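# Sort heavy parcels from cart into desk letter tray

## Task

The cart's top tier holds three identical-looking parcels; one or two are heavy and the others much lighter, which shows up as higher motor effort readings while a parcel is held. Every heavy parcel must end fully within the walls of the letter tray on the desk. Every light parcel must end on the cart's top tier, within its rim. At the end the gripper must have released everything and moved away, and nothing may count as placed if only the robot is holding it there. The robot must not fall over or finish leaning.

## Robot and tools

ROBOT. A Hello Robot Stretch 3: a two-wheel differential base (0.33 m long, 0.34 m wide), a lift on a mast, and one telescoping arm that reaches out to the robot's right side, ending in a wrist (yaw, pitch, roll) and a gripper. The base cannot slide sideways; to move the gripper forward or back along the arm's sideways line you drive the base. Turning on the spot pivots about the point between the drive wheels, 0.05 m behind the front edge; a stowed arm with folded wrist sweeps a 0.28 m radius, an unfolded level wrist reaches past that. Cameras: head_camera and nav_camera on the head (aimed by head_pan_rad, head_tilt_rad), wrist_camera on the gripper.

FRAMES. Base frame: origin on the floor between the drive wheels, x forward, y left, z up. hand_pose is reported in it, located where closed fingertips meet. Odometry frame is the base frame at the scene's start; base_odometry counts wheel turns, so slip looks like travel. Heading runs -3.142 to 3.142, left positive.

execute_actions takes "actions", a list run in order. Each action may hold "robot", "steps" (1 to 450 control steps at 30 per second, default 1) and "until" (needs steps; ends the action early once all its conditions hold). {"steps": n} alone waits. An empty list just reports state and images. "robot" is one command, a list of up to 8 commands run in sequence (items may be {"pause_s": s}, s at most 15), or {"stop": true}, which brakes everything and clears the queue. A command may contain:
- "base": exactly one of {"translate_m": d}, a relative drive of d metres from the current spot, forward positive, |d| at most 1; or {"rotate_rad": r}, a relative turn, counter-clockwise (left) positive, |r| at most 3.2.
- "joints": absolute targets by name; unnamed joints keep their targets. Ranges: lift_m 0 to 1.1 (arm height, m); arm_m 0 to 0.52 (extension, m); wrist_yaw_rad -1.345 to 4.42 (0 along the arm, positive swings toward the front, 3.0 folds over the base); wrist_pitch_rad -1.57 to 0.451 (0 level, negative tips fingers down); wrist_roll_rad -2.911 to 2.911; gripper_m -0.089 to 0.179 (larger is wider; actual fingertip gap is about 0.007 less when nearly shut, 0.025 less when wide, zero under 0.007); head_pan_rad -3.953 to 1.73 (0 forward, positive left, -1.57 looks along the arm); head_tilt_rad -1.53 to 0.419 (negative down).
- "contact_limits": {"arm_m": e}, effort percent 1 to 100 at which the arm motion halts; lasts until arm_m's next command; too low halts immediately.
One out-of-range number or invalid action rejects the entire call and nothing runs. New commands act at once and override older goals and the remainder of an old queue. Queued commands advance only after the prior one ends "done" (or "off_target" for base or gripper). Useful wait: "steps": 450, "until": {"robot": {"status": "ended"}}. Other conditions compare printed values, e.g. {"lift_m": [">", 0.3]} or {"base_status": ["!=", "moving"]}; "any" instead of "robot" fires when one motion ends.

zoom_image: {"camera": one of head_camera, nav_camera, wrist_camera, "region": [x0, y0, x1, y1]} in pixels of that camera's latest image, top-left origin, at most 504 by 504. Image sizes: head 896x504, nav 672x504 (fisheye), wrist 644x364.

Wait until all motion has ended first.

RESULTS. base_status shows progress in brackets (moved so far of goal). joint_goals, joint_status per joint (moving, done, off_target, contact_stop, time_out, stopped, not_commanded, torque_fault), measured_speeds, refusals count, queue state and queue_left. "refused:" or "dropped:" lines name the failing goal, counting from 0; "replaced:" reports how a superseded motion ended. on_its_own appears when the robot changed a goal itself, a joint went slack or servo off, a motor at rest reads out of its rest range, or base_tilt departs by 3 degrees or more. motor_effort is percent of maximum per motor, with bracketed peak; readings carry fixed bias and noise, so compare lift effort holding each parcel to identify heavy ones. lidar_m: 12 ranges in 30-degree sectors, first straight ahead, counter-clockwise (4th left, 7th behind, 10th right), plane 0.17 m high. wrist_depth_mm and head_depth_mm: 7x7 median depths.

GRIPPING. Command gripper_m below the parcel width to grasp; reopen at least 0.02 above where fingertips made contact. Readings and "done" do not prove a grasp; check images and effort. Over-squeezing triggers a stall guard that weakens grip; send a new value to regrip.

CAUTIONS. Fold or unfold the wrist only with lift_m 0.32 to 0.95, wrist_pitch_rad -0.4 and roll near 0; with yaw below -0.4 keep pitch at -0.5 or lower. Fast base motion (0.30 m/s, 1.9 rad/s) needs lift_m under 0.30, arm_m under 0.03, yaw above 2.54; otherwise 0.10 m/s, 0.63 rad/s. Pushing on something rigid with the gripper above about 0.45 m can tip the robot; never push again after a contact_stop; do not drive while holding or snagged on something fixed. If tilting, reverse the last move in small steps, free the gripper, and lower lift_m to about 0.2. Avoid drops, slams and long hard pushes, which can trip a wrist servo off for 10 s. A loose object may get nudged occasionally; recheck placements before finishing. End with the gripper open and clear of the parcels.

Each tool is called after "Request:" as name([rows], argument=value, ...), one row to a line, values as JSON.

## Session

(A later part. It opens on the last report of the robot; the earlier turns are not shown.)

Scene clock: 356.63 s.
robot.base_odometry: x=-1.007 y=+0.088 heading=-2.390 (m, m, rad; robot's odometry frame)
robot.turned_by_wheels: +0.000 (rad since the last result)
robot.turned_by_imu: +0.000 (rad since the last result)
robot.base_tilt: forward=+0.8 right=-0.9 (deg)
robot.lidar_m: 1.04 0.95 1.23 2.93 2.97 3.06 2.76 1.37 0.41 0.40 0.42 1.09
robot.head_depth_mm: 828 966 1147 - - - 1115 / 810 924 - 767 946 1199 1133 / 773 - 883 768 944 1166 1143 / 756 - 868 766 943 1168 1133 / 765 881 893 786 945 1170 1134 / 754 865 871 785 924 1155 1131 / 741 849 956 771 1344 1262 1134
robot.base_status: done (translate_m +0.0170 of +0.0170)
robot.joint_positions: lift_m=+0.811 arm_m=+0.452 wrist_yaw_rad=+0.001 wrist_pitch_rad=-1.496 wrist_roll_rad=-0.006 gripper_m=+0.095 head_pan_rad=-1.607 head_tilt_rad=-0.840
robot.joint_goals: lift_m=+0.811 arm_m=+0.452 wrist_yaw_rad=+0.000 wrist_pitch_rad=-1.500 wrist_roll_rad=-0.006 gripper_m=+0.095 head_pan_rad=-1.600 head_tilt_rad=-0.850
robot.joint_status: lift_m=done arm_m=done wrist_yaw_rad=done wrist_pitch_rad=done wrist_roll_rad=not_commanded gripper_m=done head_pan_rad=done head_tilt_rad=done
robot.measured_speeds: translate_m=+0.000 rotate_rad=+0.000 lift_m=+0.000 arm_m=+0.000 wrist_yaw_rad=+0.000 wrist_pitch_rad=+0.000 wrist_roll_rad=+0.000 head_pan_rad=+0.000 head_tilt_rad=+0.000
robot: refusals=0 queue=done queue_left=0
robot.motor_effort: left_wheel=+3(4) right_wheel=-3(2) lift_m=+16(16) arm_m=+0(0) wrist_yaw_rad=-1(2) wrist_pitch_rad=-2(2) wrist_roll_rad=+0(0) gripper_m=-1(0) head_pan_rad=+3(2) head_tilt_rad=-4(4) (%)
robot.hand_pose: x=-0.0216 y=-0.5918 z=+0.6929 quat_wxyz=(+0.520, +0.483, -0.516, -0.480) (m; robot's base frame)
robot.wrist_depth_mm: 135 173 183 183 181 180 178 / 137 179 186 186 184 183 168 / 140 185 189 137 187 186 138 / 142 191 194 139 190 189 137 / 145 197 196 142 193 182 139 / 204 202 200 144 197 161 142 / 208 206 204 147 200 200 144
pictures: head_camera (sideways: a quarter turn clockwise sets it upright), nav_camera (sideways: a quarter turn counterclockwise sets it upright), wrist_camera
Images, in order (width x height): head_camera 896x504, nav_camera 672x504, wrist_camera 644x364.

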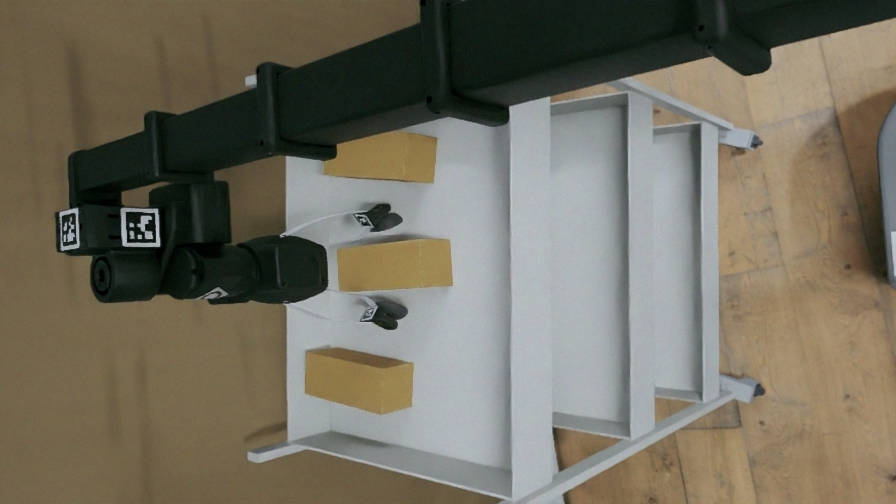

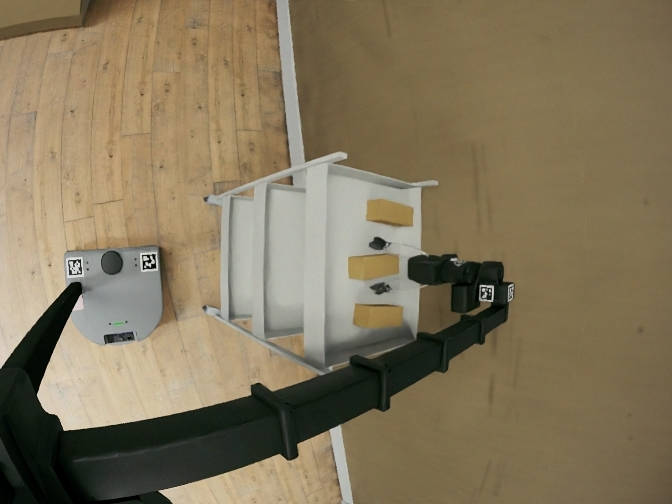

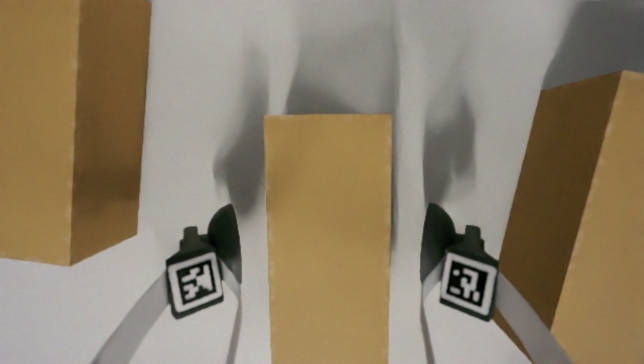

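Request:
execute_actions([
  {"robot": [{"joints": {"lift_m": 0.806}}, {"joints": {"gripper_m": 0.01}}], "steps": 200, "until": {"robot": {"status": "ended"}}},
])

Scene clock: 377.33 s.
robot.base_odometry: x=-1.007 y=+0.088 heading=-2.390 (m, m, rad; robot's odometry frame)
robot.turned_by_wheels: +0.000 (rad since the last result)
robot.turned_by_imu: -0.001 (rad since the last result)
robot.base_tilt: forward=+0.8 right=-0.9 (deg)
robot.lidar_m: 1.04 0.95 1.23 2.93 2.96 3.06 2.76 1.38 0.41 0.40 0.42 1.09
robot.head_depth_mm: 828 966 1145 - - - 1115 / 810 925 - 770 945 1201 1135 / 776 - 884 769 945 1165 1137 / 761 - 863 762 944 1165 1132 / 766 881 883 784 946 1170 1134 / 753 866 872 784 924 1158 1131 / 740 849 957 769 1343 1262 1136
robot.base_status: done (translate_m +0.0170 of +0.0170)
robot.joint_positions: lift_m=+0.806 arm_m=+0.452 wrist_yaw_rad=+0.001 wrist_pitch_rad=-1.496 wrist_roll_rad=-0.006 gripper_m=+0.011 head_pan_rad=-1.607 head_tilt_rad=-0.840
robot.joint_goals: lift_m=+0.806 arm_m=+0.452 wrist_yaw_rad=+0.000 wrist_pitch_rad=-1.500 wrist_roll_rad=-0.006 gripper_m=+0.010 head_pan_rad=-1.600 head_tilt_rad=-0.850
robot.joint_status: lift_m=done arm_m=done wrist_yaw_rad=done wrist_pitch_rad=done wrist_roll_rad=not_commanded gripper_m=done head_pan_rad=done head_tilt_rad=done
robot.measured_speeds: translate_m=+0.000 rotate_rad=+0.000 lift_m=+0.000 arm_m=+0.000 wrist_yaw_rad=+0.000 wrist_pitch_rad=+0.000 wrist_roll_rad=+0.000 head_pan_rad=+0.000 head_tilt_rad=+0.000
robot: refusals=0 queue=done queue_left=0
robot.motor_effort: left_wheel=+3(3) right_wheel=-3(3) lift_m=+16(15) arm_m=+0(0) wrist_yaw_rad=-2(1) wrist_pitch_rad=-2(2) wrist_roll_rad=+0(0) gripper_m=-20(100) head_pan_rad=+2(2) head_tilt_rad=-5(5) (%)
robot.hand_pose: x=-0.0216 y=-0.5918 z=+0.6878 quat_wxyz=(+0.520, +0.483, -0.516, -0.480) (m; robot's base frame)
robot.wrist_depth_mm: 131 173 178 178 176 175 174 / 134 179 181 180 179 178 167 / 136 184 184 128 182 180 138 / 139 188 188 130 184 184 134 / 142 191 190 133 187 186 134 / 198 196 - 135 135 177 137 / 201 200 199 138 195 164 139
pictures: head_camera (sideways: a quarter turn clockwise sets it upright), nav_camera (sideways: a quarter turn counterclockwise sets it upright), wrist_camera
Images, in order (width x height): head_camera 896x504, nav_camera 672x504, wrist_camera 644x364.

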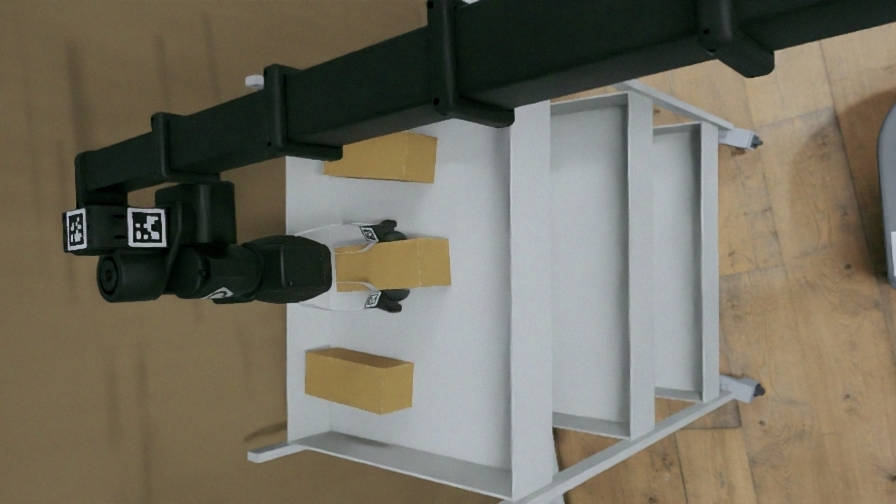

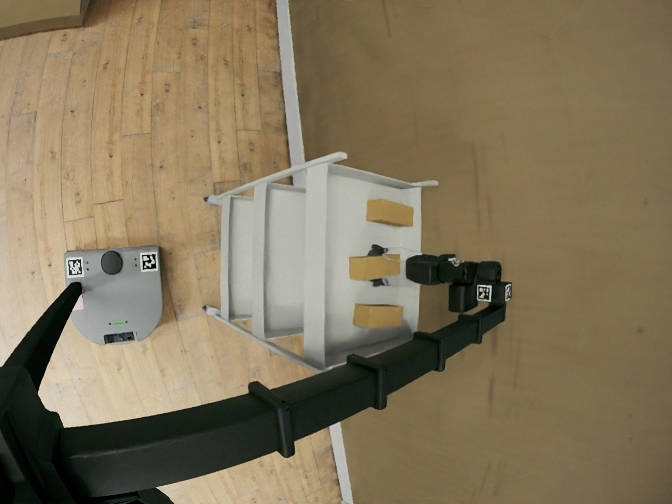

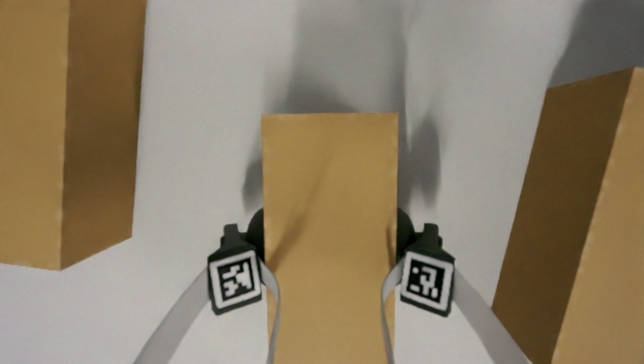

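Request:
execute_actions([
  {"robot": {"joints": {"lift_m": 0.84}}, "steps": 200, "until": {"robot": {"status": "ended"}}},
])

Scene clock: 387.07 s.
robot.base_odometry: x=-1.007 y=+0.088 heading=-2.390 (m, m, rad; robot's odometry frame)
robot.turned_by_wheels: +0.000 (rad since the last result)
robot.turned_by_imu: +0.000 (rad since the last result)
robot.base_tilt: forward=+0.7 right=-0.9 (deg)
robot.lidar_m: 1.04 0.95 1.23 2.93 2.96 3.06 2.76 1.37 0.41 0.40 0.42 1.09
robot.head_depth_mm: 827 959 1130 - - 1254 1124 / 805 - - 763 944 1199 1134 / 759 963 873 769 942 1164 1142 / 745 - 786 755 945 1169 1135 / 762 882 894 786 945 1167 1137 / 754 865 869 784 926 1156 1134 / 740 849 959 771 1348 1257 1135
robot.base_status: done (translate_m +0.0170 of +0.0170)
robot.joint_positions: lift_m=+0.839 arm_m=+0.452 wrist_yaw_rad=+0.001 wrist_pitch_rad=-1.496 wrist_roll_rad=-0.006 gripper_m=+0.011 head_pan_rad=-1.607 head_tilt_rad=-0.840
robot.joint_goals: lift_m=+0.840 arm_m=+0.452 wrist_yaw_rad=+0.000 wrist_pitch_rad=-1.500 wrist_roll_rad=-0.006 gripper_m=+0.010 head_pan_rad=-1.600 head_tilt_rad=-0.850
robot.joint_status: lift_m=done arm_m=done wrist_yaw_rad=done wrist_pitch_rad=done wrist_roll_rad=not_commanded gripper_m=done head_pan_rad=done head_tilt_rad=done
robot.measured_speeds: translate_m=+0.000 rotate_rad=+0.000 lift_m=+0.000 arm_m=+0.000 wrist_yaw_rad=+0.000 wrist_pitch_rad=+0.000 wrist_roll_rad=+0.000 head_pan_rad=+0.000 head_tilt_rad=+0.000
robot: refusals=0 queue=done queue_left=0
robot.motor_effort: left_wheel=+3(3) right_wheel=-4(3) lift_m=+38(38) arm_m=+0(0) wrist_yaw_rad=-1(1) wrist_pitch_rad=-2(2) wrist_roll_rad=+0(1) gripper_m=-18(19) head_pan_rad=+2(2) head_tilt_rad=-5(4) (%)
robot.hand_pose: x=-0.0216 y=-0.5918 z=+0.7209 quat_wxyz=(+0.520, +0.483, -0.516, -0.480) (m; robot's base frame)
robot.wrist_depth_mm: 161 173 211 209 208 206 205 / 164 180 215 212 211 210 207 / 168 186 217 128 214 212 161 / 171 192 221 130 218 201 164 / 174 225 225 132 221 191 167 / 233 231 - 135 135 177 171 / 238 237 234 138 230 230 223
pictures: head_camera (sideways: a quarter turn clockwise sets it upright), nav_camera (sideways: a quarter turn counterclockwise sets it upright), wrist_camera
Images, in order (width x height): head_camera 896x504, nav_camera 672x504, wrist_camera 644x364.

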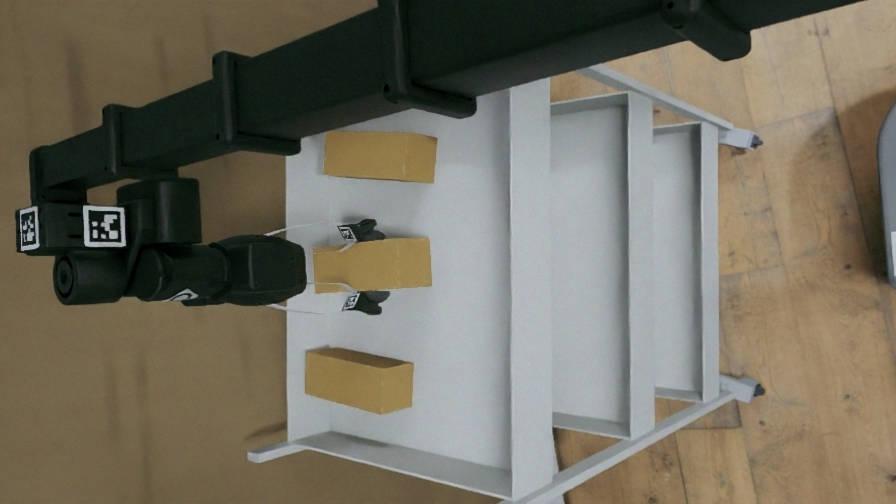

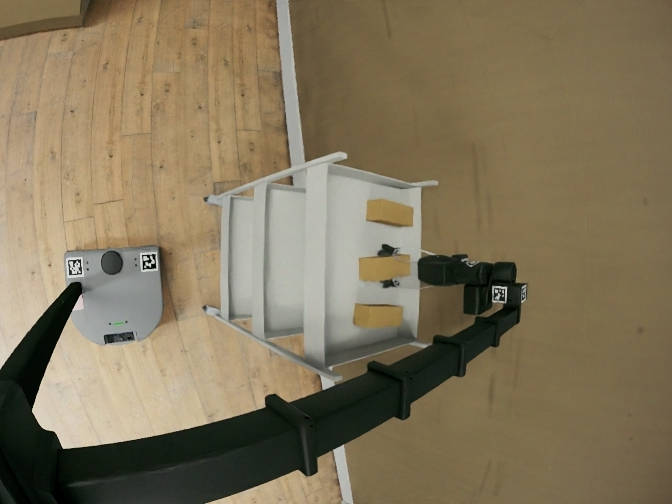

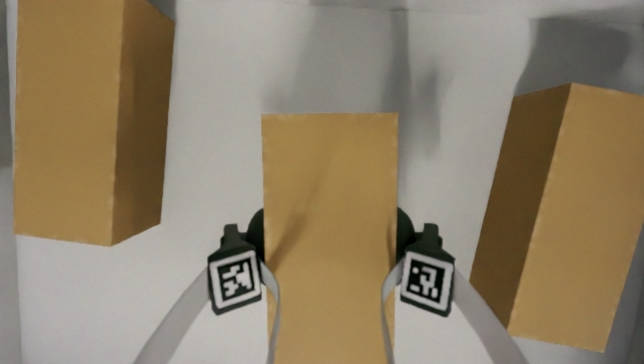

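Request:
execute_actions(actions=[])

Scene clock: 390.93 s.
robot.base_odometry: x=-1.007 y=+0.088 heading=-2.390 (m, m, rad; robot's odometry frame)
robot.turned_by_wheels: +0.000 (rad since the last result)
robot.turned_by_imu: +0.000 (rad since the last result)
robot.base_tilt: forward=+0.7 right=-0.9 (deg)
robot.lidar_m: 1.04 0.96 1.23 2.93 2.97 3.07 2.75 1.38 0.41 0.40 0.42 1.10
robot.head_depth_mm: 826 960 1131 - - 1255 1124 / 804 - - 764 943 1199 1130 / 760 960 873 769 945 1161 1140 / 745 - 785 752 943 1165 1130 / 759 880 893 786 945 1163 1134 / 752 866 869 785 927 1154 1134 / 741 848 954 770 1348 1260 1135
robot.base_status: done (translate_m +0.0170 of +0.0170)
robot.joint_positions: lift_m=+0.839 arm_m=+0.452 wrist_yaw_rad=+0.001 wrist_pitch_rad=-1.496 wrist_roll_rad=-0.006 gripper_m=+0.011 head_pan_rad=-1.607 head_tilt_rad=-0.840
robot.joint_goals: lift_m=+0.840 arm_m=+0.452 wrist_yaw_rad=+0.000 wrist_pitch_rad=-1.500 wrist_roll_rad=-0.006 gripper_m=+0.010 head_pan_rad=-1.600 head_tilt_rad=-0.850
robot.joint_status: lift_m=done arm_m=done wrist_yaw_rad=done wrist_pitch_rad=done wrist_roll_rad=not_commanded gripper_m=done head_pan_rad=done head_tilt_rad=done
robot.measured_speeds: translate_m=+0.000 rotate_rad=+0.000 lift_m=+0.000 arm_m=+0.000 wrist_yaw_rad=+0.000 wrist_pitch_rad=+0.000 wrist_roll_rad=+0.000 head_pan_rad=+0.000 head_tilt_rad=+0.000
robot: refusals=0 queue=done queue_left=0
robot.motor_effort: left_wheel=+3(3) right_wheel=-3(3) lift_m=+37(37) arm_m=+0(1) wrist_yaw_rad=-2(1) wrist_pitch_rad=-2(2) wrist_roll_rad=+0(0) gripper_m=-19(19) head_pan_rad=+2(3) head_tilt_rad=-3(4) (%)
robot.hand_pose: x=-0.0216 y=-0.5918 z=+0.7209 quat_wxyz=(+0.520, +0.483, -0.516, -0.480) (m; robot's base frame)
robot.wrist_depth_mm: 161 173 210 209 208 206 205 / 164 179 214 213 211 210 207 / 167 185 218 128 214 212 161 / 170 192 221 130 217 201 164 / 174 225 224 132 222 192 167 / 233 232 - 135 135 176 171 / 239 237 235 137 231 230 223
pictures: head_camera (sideways: a quarter turn clockwise sets it upright), nav_camera (sideways: a quarter turn counterclockwise sets it upright), wrist_camera
Images, in order (width x height): head_camera 896x504, nav_camera 672x504, wrist_camera 644x364.

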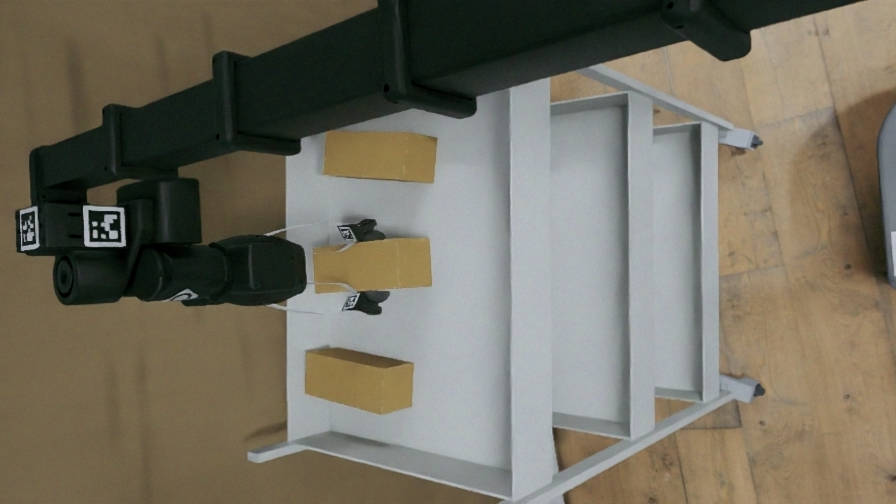

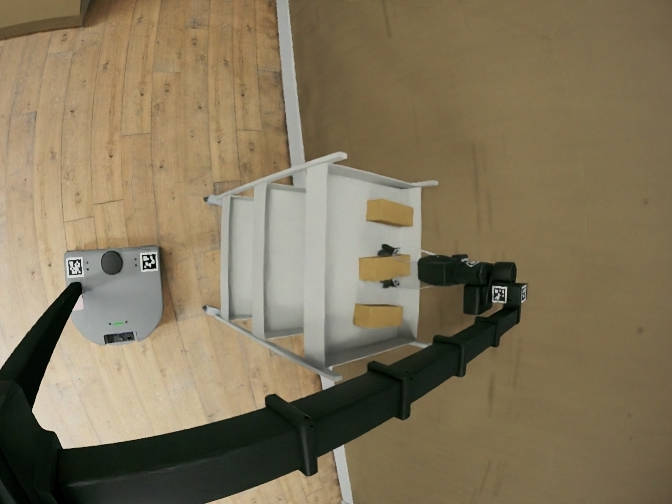

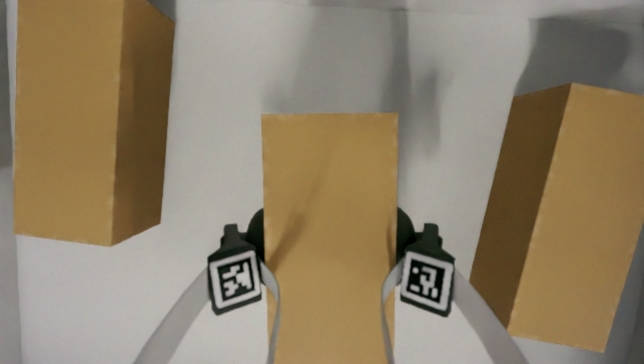

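Request:
execute_actions([
  {"robot": [{"joints": {"lift_m": 0.804}}, {"joints": {"gripper_m": 0.088}}, {"joints": {"lift_m": 0.868}}, {"base": {"translate_m": 0.129}, "joints": {"arm_m": 0.515, "wrist_yaw_rad": -0.12}}], "steps": 300, "until": {"robot": {"status": "ended"}}},
])

Scene clock: 508.23 s.
robot.base_odometry: x=-1.102 y=+0.000 heading=-2.390 (m, m, rad; robot's odometry frame)
robot.turned_by_wheels: +0.000 (rad since the last result)
robot.turned_by_imu: -0.001 (rad since the last result)
robot.base_tilt: forward=+0.7 right=-0.9 (deg)
robot.lidar_m: 1.10 0.83 1.06 2.94 2.98 3.19 2.88 1.35 0.42 0.41 0.85 1.07
robot.head_depth_mm: 813 934 - - 944 1191 1133 / 785 - 880 768 946 1185 1132 / - 908 874 769 946 1186 1139 / - 895 858 783 944 1187 1135 / 752 864 895 785 881 1204 1129 / 739 848 999 1193 1390 1257 1135 / 726 831 975 1183 1372 1259 1136
robot.base_status: done (translate_m +0.1290 of +0.1290)
robot.joint_positions: lift_m=+0.868 arm_m=+0.515 wrist_yaw_rad=-0.117 wrist_pitch_rad=-1.497 wrist_roll_rad=-0.006 gripper_m=+0.088 head_pan_rad=-1.607 head_tilt_rad=-0.840
robot.joint_goals: lift_m=+0.868 arm_m=+0.515 wrist_yaw_rad=-0.120 wrist_pitch_rad=-1.500 wrist_roll_rad=-0.006 gripper_m=+0.088 head_pan_rad=-1.600 head_tilt_rad=-0.850
robot.joint_status: lift_m=done arm_m=done wrist_yaw_rad=done wrist_pitch_rad=done wrist_roll_rad=not_commanded gripper_m=done head_pan_rad=done head_tilt_rad=done
robot.measured_speeds: translate_m=+0.000 rotate_rad=+0.000 lift_m=+0.000 arm_m=+0.000 wrist_yaw_rad=+0.000 wrist_pitch_rad=+0.000 wrist_roll_rad=+0.000 head_pan_rad=+0.000 head_tilt_rad=+0.000
robot: refusals=0 queue=done queue_left=0
robot.motor_effort: left_wheel=+3(7) right_wheel=-4(6) lift_m=+37(37) arm_m=+0(1) wrist_yaw_rad=-4(4) wrist_pitch_rad=-2(2) wrist_roll_rad=+0(0) gripper_m=-1(96) head_pan_rad=+2(3) head_tilt_rad=-4(4) (%)
robot.hand_pose: x=-0.0210 y=-0.6546 z=+0.7489 quat_wxyz=(+0.491, +0.452, -0.544, -0.510) (m; robot's base frame)
robot.wrist_depth_mm: 253 291 337 402 496 653 857 / 340 153 434 549 240 238 236 / 589 720 245 192 243 241 239 / 982 941 249 196 246 245 243 / 970 973 254 200 252 198 198 / 989 - 261 204 257 199 200 / - - 256 264 261 239 205
pictures: head_camera (sideways: a quarter turn clockwise sets it upright), nav_camera (sideways: a quarter turn counterclockwise sets it upright), wrist_camera
Images, in order (width x height): head_camera 896x504, nav_camera 672x504, wrist_camera 644x364.

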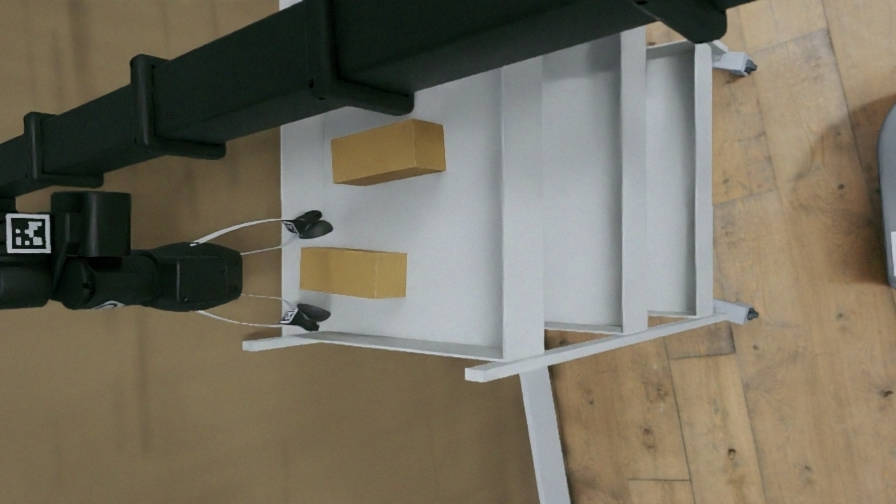

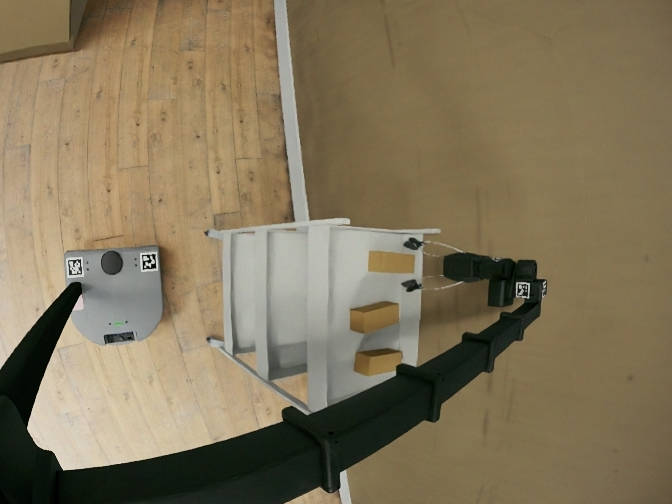

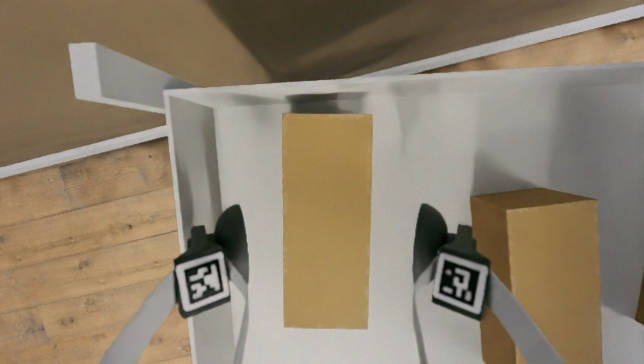

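Request:
execute_actions([
  {"robot": [{"joints": {"lift_m": 0.806, "gripper_m": 0.083}}, {"joints": {"gripper_m": 0.01}}, {"joints": {"lift_m": 0.835}}], "steps": 300, "until": {"robot": {"status": "ended"}}},
])

Scene clock: 533.80 s.
robot.base_odometry: x=-1.102 y=+0.000 heading=-2.390 (m, m, rad; robot's odometry frame)
robot.turned_by_wheels: +0.000 (rad since the last result)
robot.turned_by_imu: -0.001 (rad since the last result)
robot.base_tilt: forward=+0.7 right=-0.8 (deg)
robot.lidar_m: 1.10 0.83 1.06 2.94 2.98 3.19 2.89 1.35 0.42 0.41 0.85 1.07
robot.head_depth_mm: 811 948 888 - - 1165 1123 / 789 - - 751 942 1183 1131 / - 928 874 767 944 1184 1141 / - 911 822 786 943 1181 1130 / 749 865 874 784 875 1201 1132 / 739 848 999 1195 1389 1260 1136 / 728 833 978 1180 1364 1261 1134
robot.base_status: done (translate_m +0.1290 of +0.1290)
robot.joint_positions: lift_m=+0.834 arm_m=+0.515 wrist_yaw_rad=-0.117 wrist_pitch_rad=-1.497 wrist_roll_rad=-0.006 gripper_m=+0.011 head_pan_rad=-1.607 head_tilt_rad=-0.840
robot.joint_goals: lift_m=+0.835 arm_m=+0.515 wrist_yaw_rad=-0.120 wrist_pitch_rad=-1.500 wrist_roll_rad=-0.006 gripper_m=+0.010 head_pan_rad=-1.600 head_tilt_rad=-0.850
robot.joint_status: lift_m=done arm_m=done wrist_yaw_rad=done wrist_pitch_rad=done wrist_roll_rad=not_commanded gripper_m=done head_pan_rad=done head_tilt_rad=done
robot.measured_speeds: translate_m=+0.000 rotate_rad=+0.000 lift_m=+0.000 arm_m=+0.000 wrist_yaw_rad=+0.000 wrist_pitch_rad=+0.000 wrist_roll_rad=+0.000 head_pan_rad=+0.000 head_tilt_rad=+0.000
robot: refusals=0 queue=done queue_left=0
robot.motor_effort: left_wheel=+3(5) right_wheel=-4(8) lift_m=+40(48) arm_m=+0(0) wrist_yaw_rad=-3(3) wrist_pitch_rad=-2(2) wrist_roll_rad=+0(0) gripper_m=-20(100) head_pan_rad=+3(2) head_tilt_rad=-3(5) (%)
robot.hand_pose: x=-0.0210 y=-0.6546 z=+0.7157 quat_wxyz=(+0.491, +0.452, -0.544, -0.510) (m; robot's base frame)
robot.wrist_depth_mm: 238 290 339 404 499 655 807 / 119 144 204 184 201 183 202 / 597 185 211 129 209 208 206 / 913 183 214 131 211 211 209 / 919 926 214 133 174 199 162 / 964 956 193 136 136 199 164 / 992 972 227 138 224 197 168
pictures: head_camera (sideways: a quarter turn clockwise sets it upright), nav_camera (sideways: a quarter turn counterclockwise sets it upright), wrist_camera
Images, in order (width x height): head_camera 896x504, nav_camera 672x504, wrist_camera 644x364.

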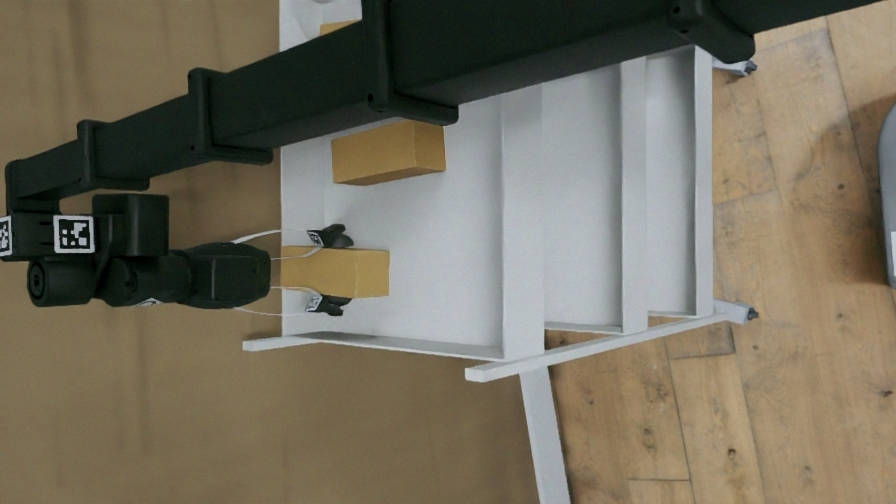

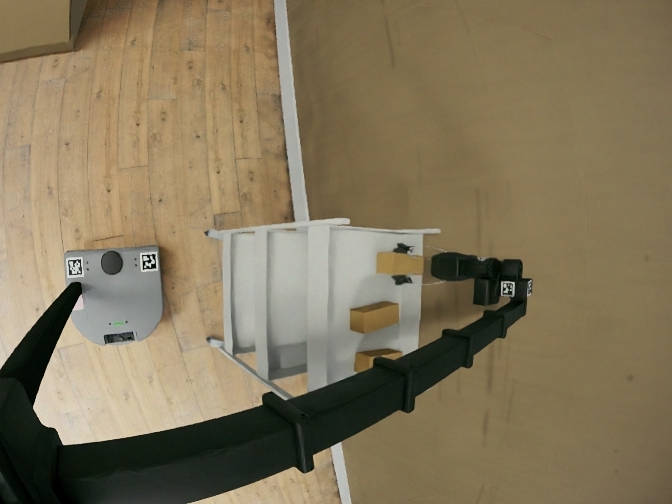

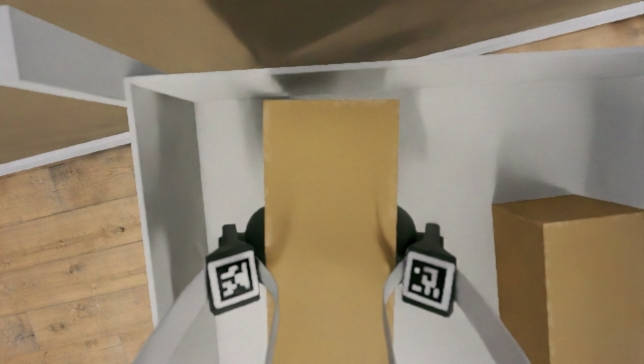

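Request:
execute_actions(actions=[])

Scene clock: 538.30 s.
robot.base_odometry: x=-1.102 y=+0.000 heading=-2.390 (m, m, rad; robot's odometry frame)
robot.turned_by_wheels: +0.000 (rad since the last result)
robot.turned_by_imu: +0.000 (rad since the last result)
robot.base_tilt: forward=+0.8 right=-0.9 (deg)
robot.lidar_m: 1.10 0.83 1.06 2.94 2.99 3.19 2.88 1.35 0.42 0.41 0.84 1.07
robot.head_depth_mm: 814 949 888 - - 1166 1126 / 787 - - 753 945 1185 1131 / - 927 872 766 944 1187 1139 / - 911 824 784 943 1185 1133 / 752 866 874 785 878 1202 1133 / 739 848 997 1193 1390 1256 1135 / 727 831 975 1180 1371 1257 1138
robot.base_status: done (translate_m +0.1290 of +0.1290)
robot.joint_positions: lift_m=+0.834 arm_m=+0.515 wrist_yaw_rad=-0.117 wrist_pitch_rad=-1.497 wrist_roll_rad=-0.006 gripper_m=+0.011 head_pan_rad=-1.607 head_tilt_rad=-0.840
robot.joint_goals: lift_m=+0.835 arm_m=+0.515 wrist_yaw_rad=-0.120 wrist_pitch_rad=-1.500 wrist_roll_rad=-0.006 gripper_m=+0.010 head_pan_rad=-1.600 head_tilt_rad=-0.850
robot.joint_status: lift_m=done arm_m=done wrist_yaw_rad=done wrist_pitch_rad=done wrist_roll_rad=not_commanded gripper_m=done head_pan_rad=done head_tilt_rad=done
robot.measured_speeds: translate_m=+0.000 rotate_rad=+0.000 lift_m=+0.000 arm_m=+0.000 wrist_yaw_rad=+0.000 wrist_pitch_rad=+0.000 wrist_roll_rad=+0.000 head_pan_rad=+0.000 head_tilt_rad=+0.000
robot: refusals=0 queue=done queue_left=0
robot.motor_effort: left_wheel=+3(3) right_wheel=-4(4) lift_m=+40(41) arm_m=+0(1) wrist_yaw_rad=-3(3) wrist_pitch_rad=-2(2) wrist_roll_rad=+0(0) gripper_m=-20(20) head_pan_rad=+2(2) head_tilt_rad=-4(3) (%)
robot.hand_pose: x=-0.0210 y=-0.6546 z=+0.7157 quat_wxyz=(+0.491, +0.452, -0.544, -0.510) (m; robot's base frame)
robot.wrist_depth_mm: 237 291 338 405 499 651 811 / 119 144 204 184 201 183 201 / 598 185 211 129 208 208 207 / 920 183 215 131 212 211 211 / 934 943 214 133 174 200 162 / 953 951 192 136 136 199 164 / 986 972 226 138 224 196 168
pictures: head_camera (sideways: a quarter turn clockwise sets it upright), nav_camera (sideways: a quarter turn counterclockwise sets it upright), wrist_camera
Images, in order (width x height): head_camera 896x504, nav_camera 672x504, wrist_camera 644x364.

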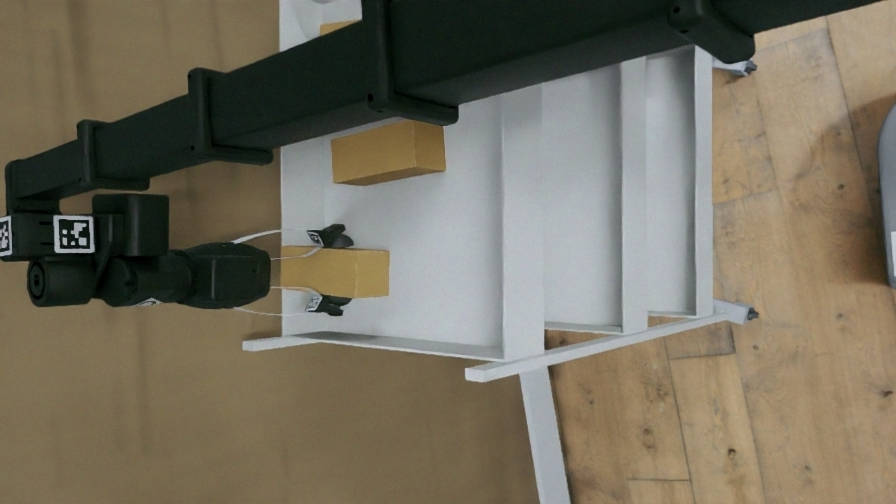

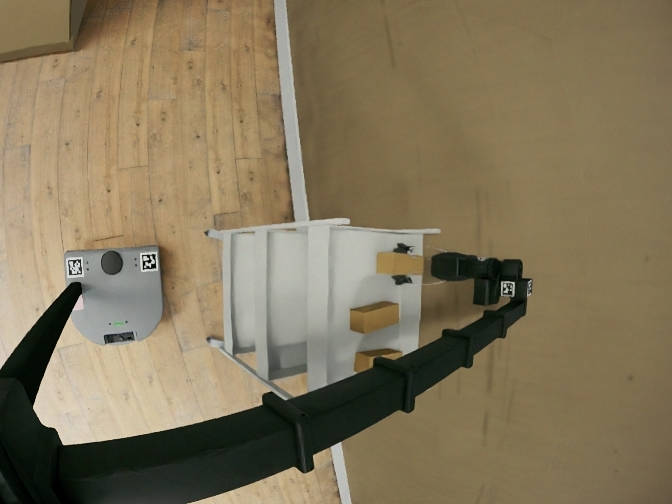

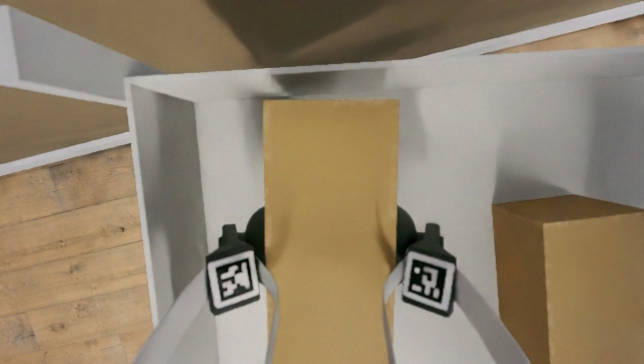

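Request:
execute_actions([
  {"robot": [{"joints": {"lift_m": 0.804}}, {"joints": {"gripper_m": 0.083}}, {"joints": {"lift_m": 0.868}}, {"base": {"translate_m": -0.2615}, "joints": {"arm_m": 0.465, "wrist_yaw_rad": -0.145}}], "steps": 400, "until": {"robot": {"status": "ended"}}},
])

Scene clock: 589.70 s.
robot.base_odometry: x=-0.911 y=+0.179 heading=-2.390 (m, m, rad; robot's odometry frame)
robot.turned_by_wheels: +0.000 (rad since the last result)
robot.turned_by_imu: -0.001 (rad since the last result)
robot.base_tilt: forward=+0.8 right=-0.8 (deg)
robot.lidar_m: 1.08 1.09 1.40 2.91 2.66 2.93 2.63 1.39 0.93 0.39 0.41 1.11
robot.head_depth_mm: 843 968 - - 1388 1235 1133 / 807 - 1173 1478 1416 1262 1130 / - 950 1069 1265 1339 1236 1138 / - 946 860 769 931 1144 1133 / 779 895 878 773 930 1146 1134 / 768 882 879 753 929 1148 1136 / 755 864 859 785 928 1147 1134
robot.base_status: done (translate_m -0.2615 of -0.2615)
robot.joint_positions: lift_m=+0.868 arm_m=+0.465 wrist_yaw_rad=-0.142 wrist_pitch_rad=-1.498 wrist_roll_rad=-0.006 gripper_m=+0.083 head_pan_rad=-1.607 head_tilt_rad=-0.840
robot.joint_goals: lift_m=+0.868 arm_m=+0.465 wrist_yaw_rad=-0.145 wrist_pitch_rad=-1.500 wrist_roll_rad=-0.006 gripper_m=+0.083 head_pan_rad=-1.600 head_tilt_rad=-0.850
robot.joint_status: lift_m=done arm_m=done wrist_yaw_rad=done wrist_pitch_rad=done wrist_roll_rad=not_commanded gripper_m=done head_pan_rad=done head_tilt_rad=done
robot.measured_speeds: translate_m=+0.000 rotate_rad=+0.000 lift_m=+0.000 arm_m=+0.000 wrist_yaw_rad=+0.000 wrist_pitch_rad=+0.000 wrist_roll_rad=+0.000 head_pan_rad=+0.000 head_tilt_rad=+0.000
robot: refusals=0 queue=done queue_left=0
robot.motor_effort: left_wheel=+3(5) right_wheel=-3(8) lift_m=+36(40) arm_m=-3(3) wrist_yaw_rad=-3(5) wrist_pitch_rad=-1(2) wrist_roll_rad=+0(0) gripper_m=+0(98) head_pan_rad=+2(2) head_tilt_rad=-5(4) (%)
robot.hand_pose: x=-0.0209 y=-0.6048 z=+0.7489 quat_wxyz=(+0.484, +0.445, -0.549, -0.516) (m; robot's base frame)
robot.wrist_depth_mm: 378 400 207 208 203 892 880 / 240 245 242 240 238 890 881 / 249 247 246 194 242 915 900 / 251 226 250 196 246 929 913 / 257 203 255 200 252 937 947 / 264 207 262 204 257 962 937 / 269 210 263 263 261 977 977
pictures: head_camera (sideways: a quarter turn clockwise sets it upright), nav_camera (sideways: a quarter turn counterclockwise sets it upright), wrist_camera
Images, in order (width x height): head_camera 896x504, nav_camera 672x504, wrist_camera 644x364.

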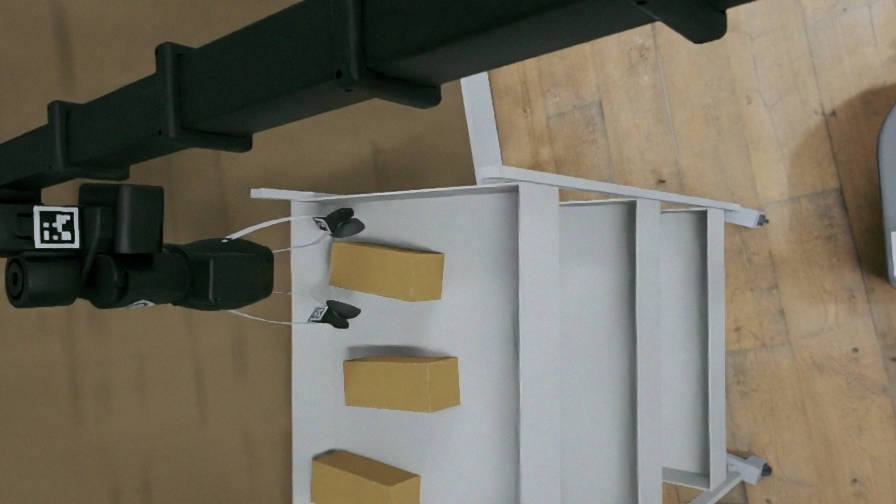

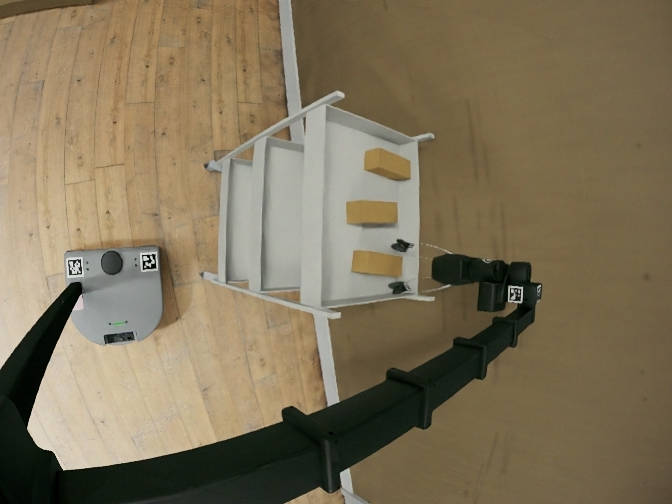

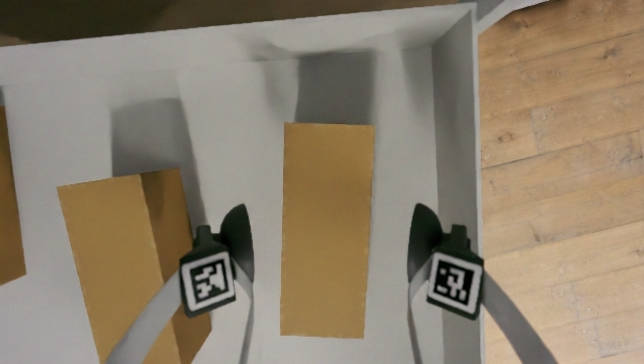

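Request:
execute_actions([
  {"robot": [{"joints": {"lift_m": 0.806, "arm_m": 0.460, "wrist_yaw_rad": -0.175}}, {"joints": {"gripper_m": 0.01}}, {"joints": {"lift_m": 0.835}}], "steps": 300, "until": {"robot": {"status": "ended"}}},
])

Scene clock: 610.20 s.
robot.base_odometry: x=-0.911 y=+0.179 heading=-2.390 (m, m, rad; robot's odometry frame)
robot.turned_by_wheels: +0.000 (rad since the last result)
robot.turned_by_imu: -0.001 (rad since the last result)
robot.base_tilt: forward=+0.8 right=-0.8 (deg)
robot.lidar_m: 1.09 1.09 1.40 2.91 2.65 2.92 2.62 1.40 0.93 0.39 0.41 1.11
robot.head_depth_mm: 843 978 1149 - - 1260 1124 / 822 928 - 1442 1416 1255 1133 / 777 979 1079 1261 1346 1236 1139 / 758 - 796 766 931 1149 1136 / 777 897 880 786 931 1145 1134 / 768 882 881 754 930 1148 1132 / 753 865 856 785 929 1146 1133
robot.base_status: done (translate_m -0.2615 of -0.2615)
robot.joint_positions: lift_m=+0.834 arm_m=+0.460 wrist_yaw_rad=-0.172 wrist_pitch_rad=-1.498 wrist_roll_rad=-0.006 gripper_m=+0.011 head_pan_rad=-1.607 head_tilt_rad=-0.840
robot.joint_goals: lift_m=+0.835 arm_m=+0.460 wrist_yaw_rad=-0.175 wrist_pitch_rad=-1.500 wrist_roll_rad=-0.006 gripper_m=+0.010 head_pan_rad=-1.600 head_tilt_rad=-0.850
robot.joint_status: lift_m=done arm_m=done wrist_yaw_rad=done wrist_pitch_rad=done wrist_roll_rad=not_commanded gripper_m=done head_pan_rad=done head_tilt_rad=done
robot.measured_speeds: translate_m=+0.000 rotate_rad=+0.000 lift_m=+0.000 arm_m=+0.000 wrist_yaw_rad=+0.000 wrist_pitch_rad=+0.000 wrist_roll_rad=+0.000 head_pan_rad=+0.000 head_tilt_rad=+0.000
robot: refusals=0 queue=done queue_left=0
robot.motor_effort: left_wheel=+4(4) right_wheel=-4(7) lift_m=+41(41) arm_m=-3(4) wrist_yaw_rad=-4(5) wrist_pitch_rad=-1(1) wrist_roll_rad=+0(0) gripper_m=-20(100) head_pan_rad=+3(2) head_tilt_rad=-4(5) (%)
robot.hand_pose: x=-0.0207 y=-0.5999 z=+0.7157 quat_wxyz=(+0.476, +0.437, -0.555, -0.523) (m; robot's base frame)
robot.wrist_depth_mm: 163 164 177 193 201 169 833 / 210 209 208 207 206 174 865 / 214 213 212 129 208 182 870 / 217 215 216 132 211 189 886 / 168 188 219 134 175 198 908 / 171 179 223 136 136 554 912 / 175 175 228 139 225 219 928
pictures: head_camera (sideways: a quarter turn clockwise sets it upright), nav_camera (sideways: a quarter turn counterclockwise sets it upright), wrist_camera
Images, in order (width x height): head_camera 896x504, nav_camera 672x504, wrist_camera 644x364.

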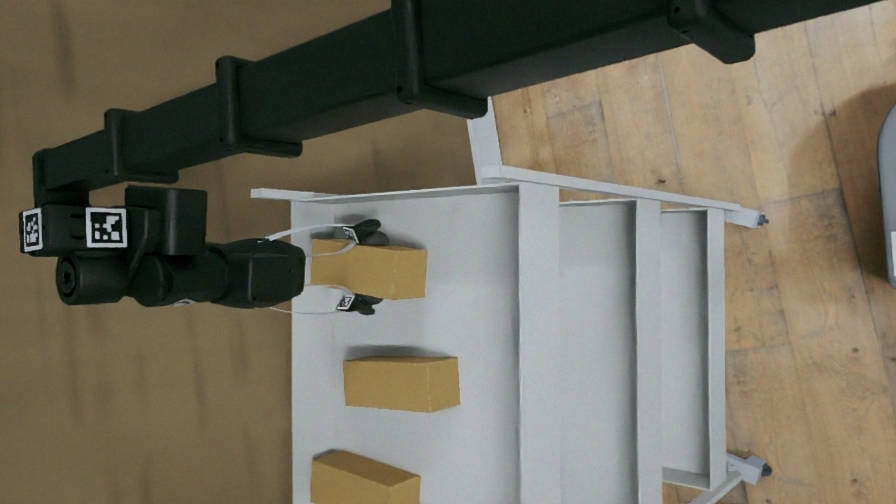

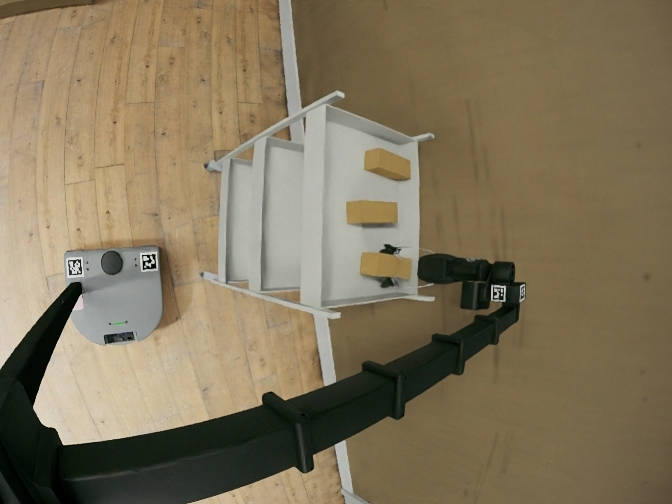

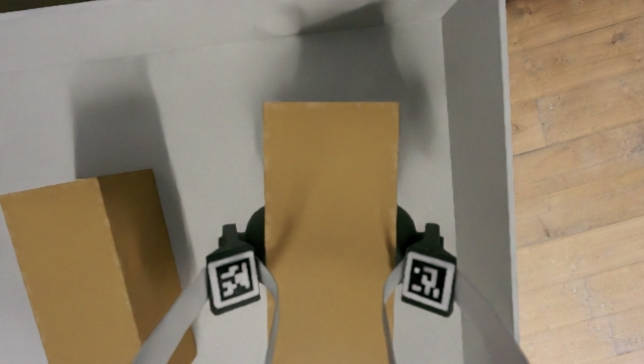

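Request:
execute_actions([
  {"robot": [{"joints": {"lift_m": 0.935, "head_pan_rad": -3.05, "head_tilt_rad": -0.45}}, {"base": {"translate_m": -1.0}, "joints": {"lift_m": 1.0, "arm_m": 0.02, "wrist_yaw_rad": 0.0}}], "steps": 450, "until": {"robot": {"status": "ended"}}},
])

Scene clock: 703.73 s.
robot.base_odometry: x=-0.180 y=+0.862 heading=-2.390 (m, m, rad; robot's odometry frame)
robot.turned_by_wheels: +0.000 (rad since the last result)
robot.turned_by_imu: -0.002 (rad since the last result)
robot.base_tilt: forward=+0.7 right=-0.9 (deg)
robot.lidar_m: 2.07 2.10 2.71 2.52 2.84 2.00 1.62 1.55 1.05 0.98 0.99 0.98
robot.head_depth_mm: 1782 1940 1853 - - - - / 1763 1939 1787 - - - - / 1768 1909 1678 - - - - / 1753 1911 1684 2261 2024 - - / 1751 1881 1647 2243 1972 - - / 1745 1890 2055 2277 2040 - - / 1739 1880 2061 2264 2084 - -
robot.base_status: done (translate_m -1.0000 of -1.0000)
robot.joint_positions: lift_m=+0.999 arm_m=+0.020 wrist_yaw_rad=-0.001 wrist_pitch_rad=-1.498 wrist_roll_rad=-0.006 gripper_m=+0.011 head_pan_rad=-3.043 head_tilt_rad=-0.458
robot.joint_goals: lift_m=+1.000 arm_m=+0.020 wrist_yaw_rad=+0.000 wrist_pitch_rad=-1.500 wrist_roll_rad=-0.006 gripper_m=+0.010 head_pan_rad=-3.050 head_tilt_rad=-0.450
robot.joint_status: lift_m=done arm_m=done wrist_yaw_rad=done wrist_pitch_rad=done wrist_roll_rad=not_commanded gripper_m=done head_pan_rad=done head_tilt_rad=done
robot.measured_speeds: translate_m=+0.000 rotate_rad=+0.000 lift_m=+0.000 arm_m=+0.000 wrist_yaw_rad=+0.000 wrist_pitch_rad=+0.000 wrist_roll_rad=+0.000 head_pan_rad=+0.000 head_tilt_rad=+0.000
robot: refusals=0 queue=done queue_left=0
robot.motor_effort: left_wheel=+3(3) right_wheel=-3(9) lift_m=+41(49) arm_m=-3(3) wrist_yaw_rad=+2(6) wrist_pitch_rad=-1(1) wrist_roll_rad=+0(0) gripper_m=-20(19) head_pan_rad=-3(29) head_tilt_rad=+3(22) (%)
robot.hand_pose: x=-0.0216 y=-0.1598 z=+0.8807 quat_wxyz=(+0.519, +0.483, -0.516, -0.481) (m; robot's base frame)
robot.wrist_depth_mm: - - - - - - - / - - - - - - - / - - - 129 - - - / - - - 131 - - - / - - - 134 134 - - / - - - 136 136 - - / - - - 139 - - -
pictures: head_camera (sideways: a quarter turn clockwise sets it upright), nav_camera (sideways: a quarter turn counterclockwise sets it upright), wrist_camera
Images, in order (width x height): head_camera 896x504, nav_camera 672x504, wrist_camera 644x364.

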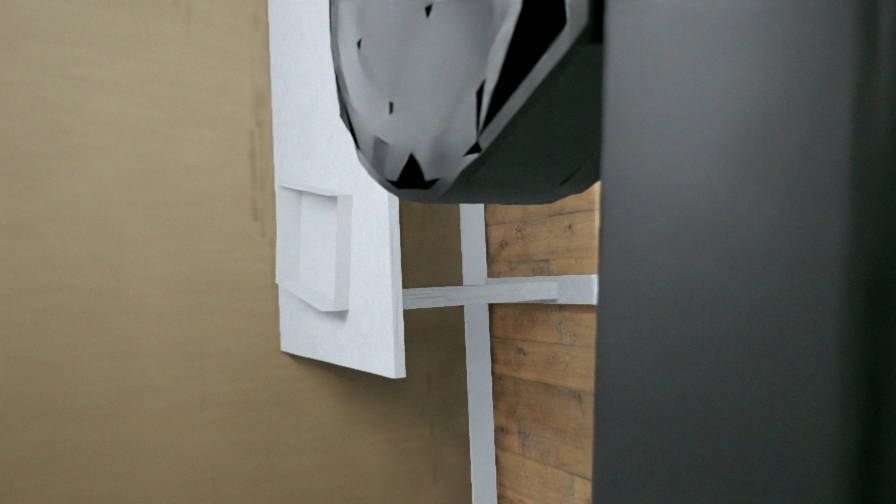

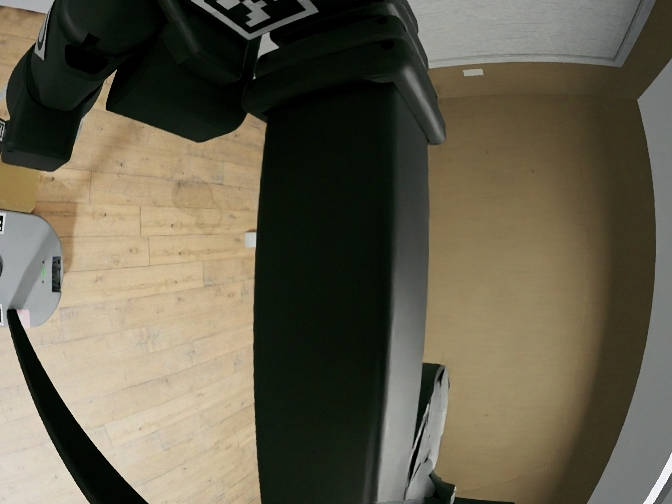

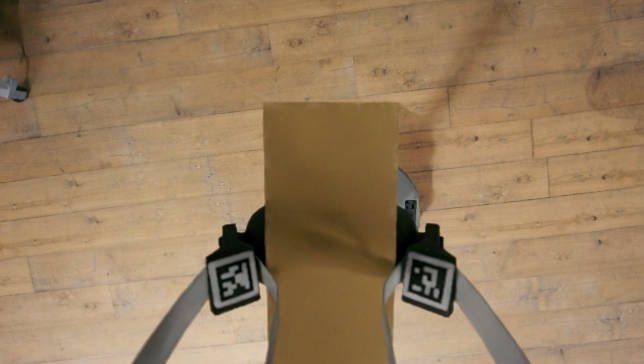

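Request:
zoom_image(camera="head_camera", region=[250, 160, 450, 400])

Region (250, 160, 450, 400) of head_camera's 896x504 image, scaled by 2.100, with more detail than that image has.

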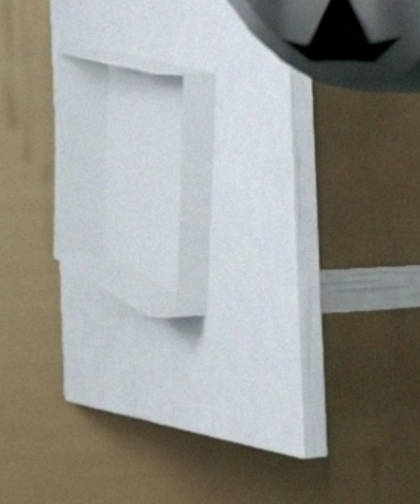

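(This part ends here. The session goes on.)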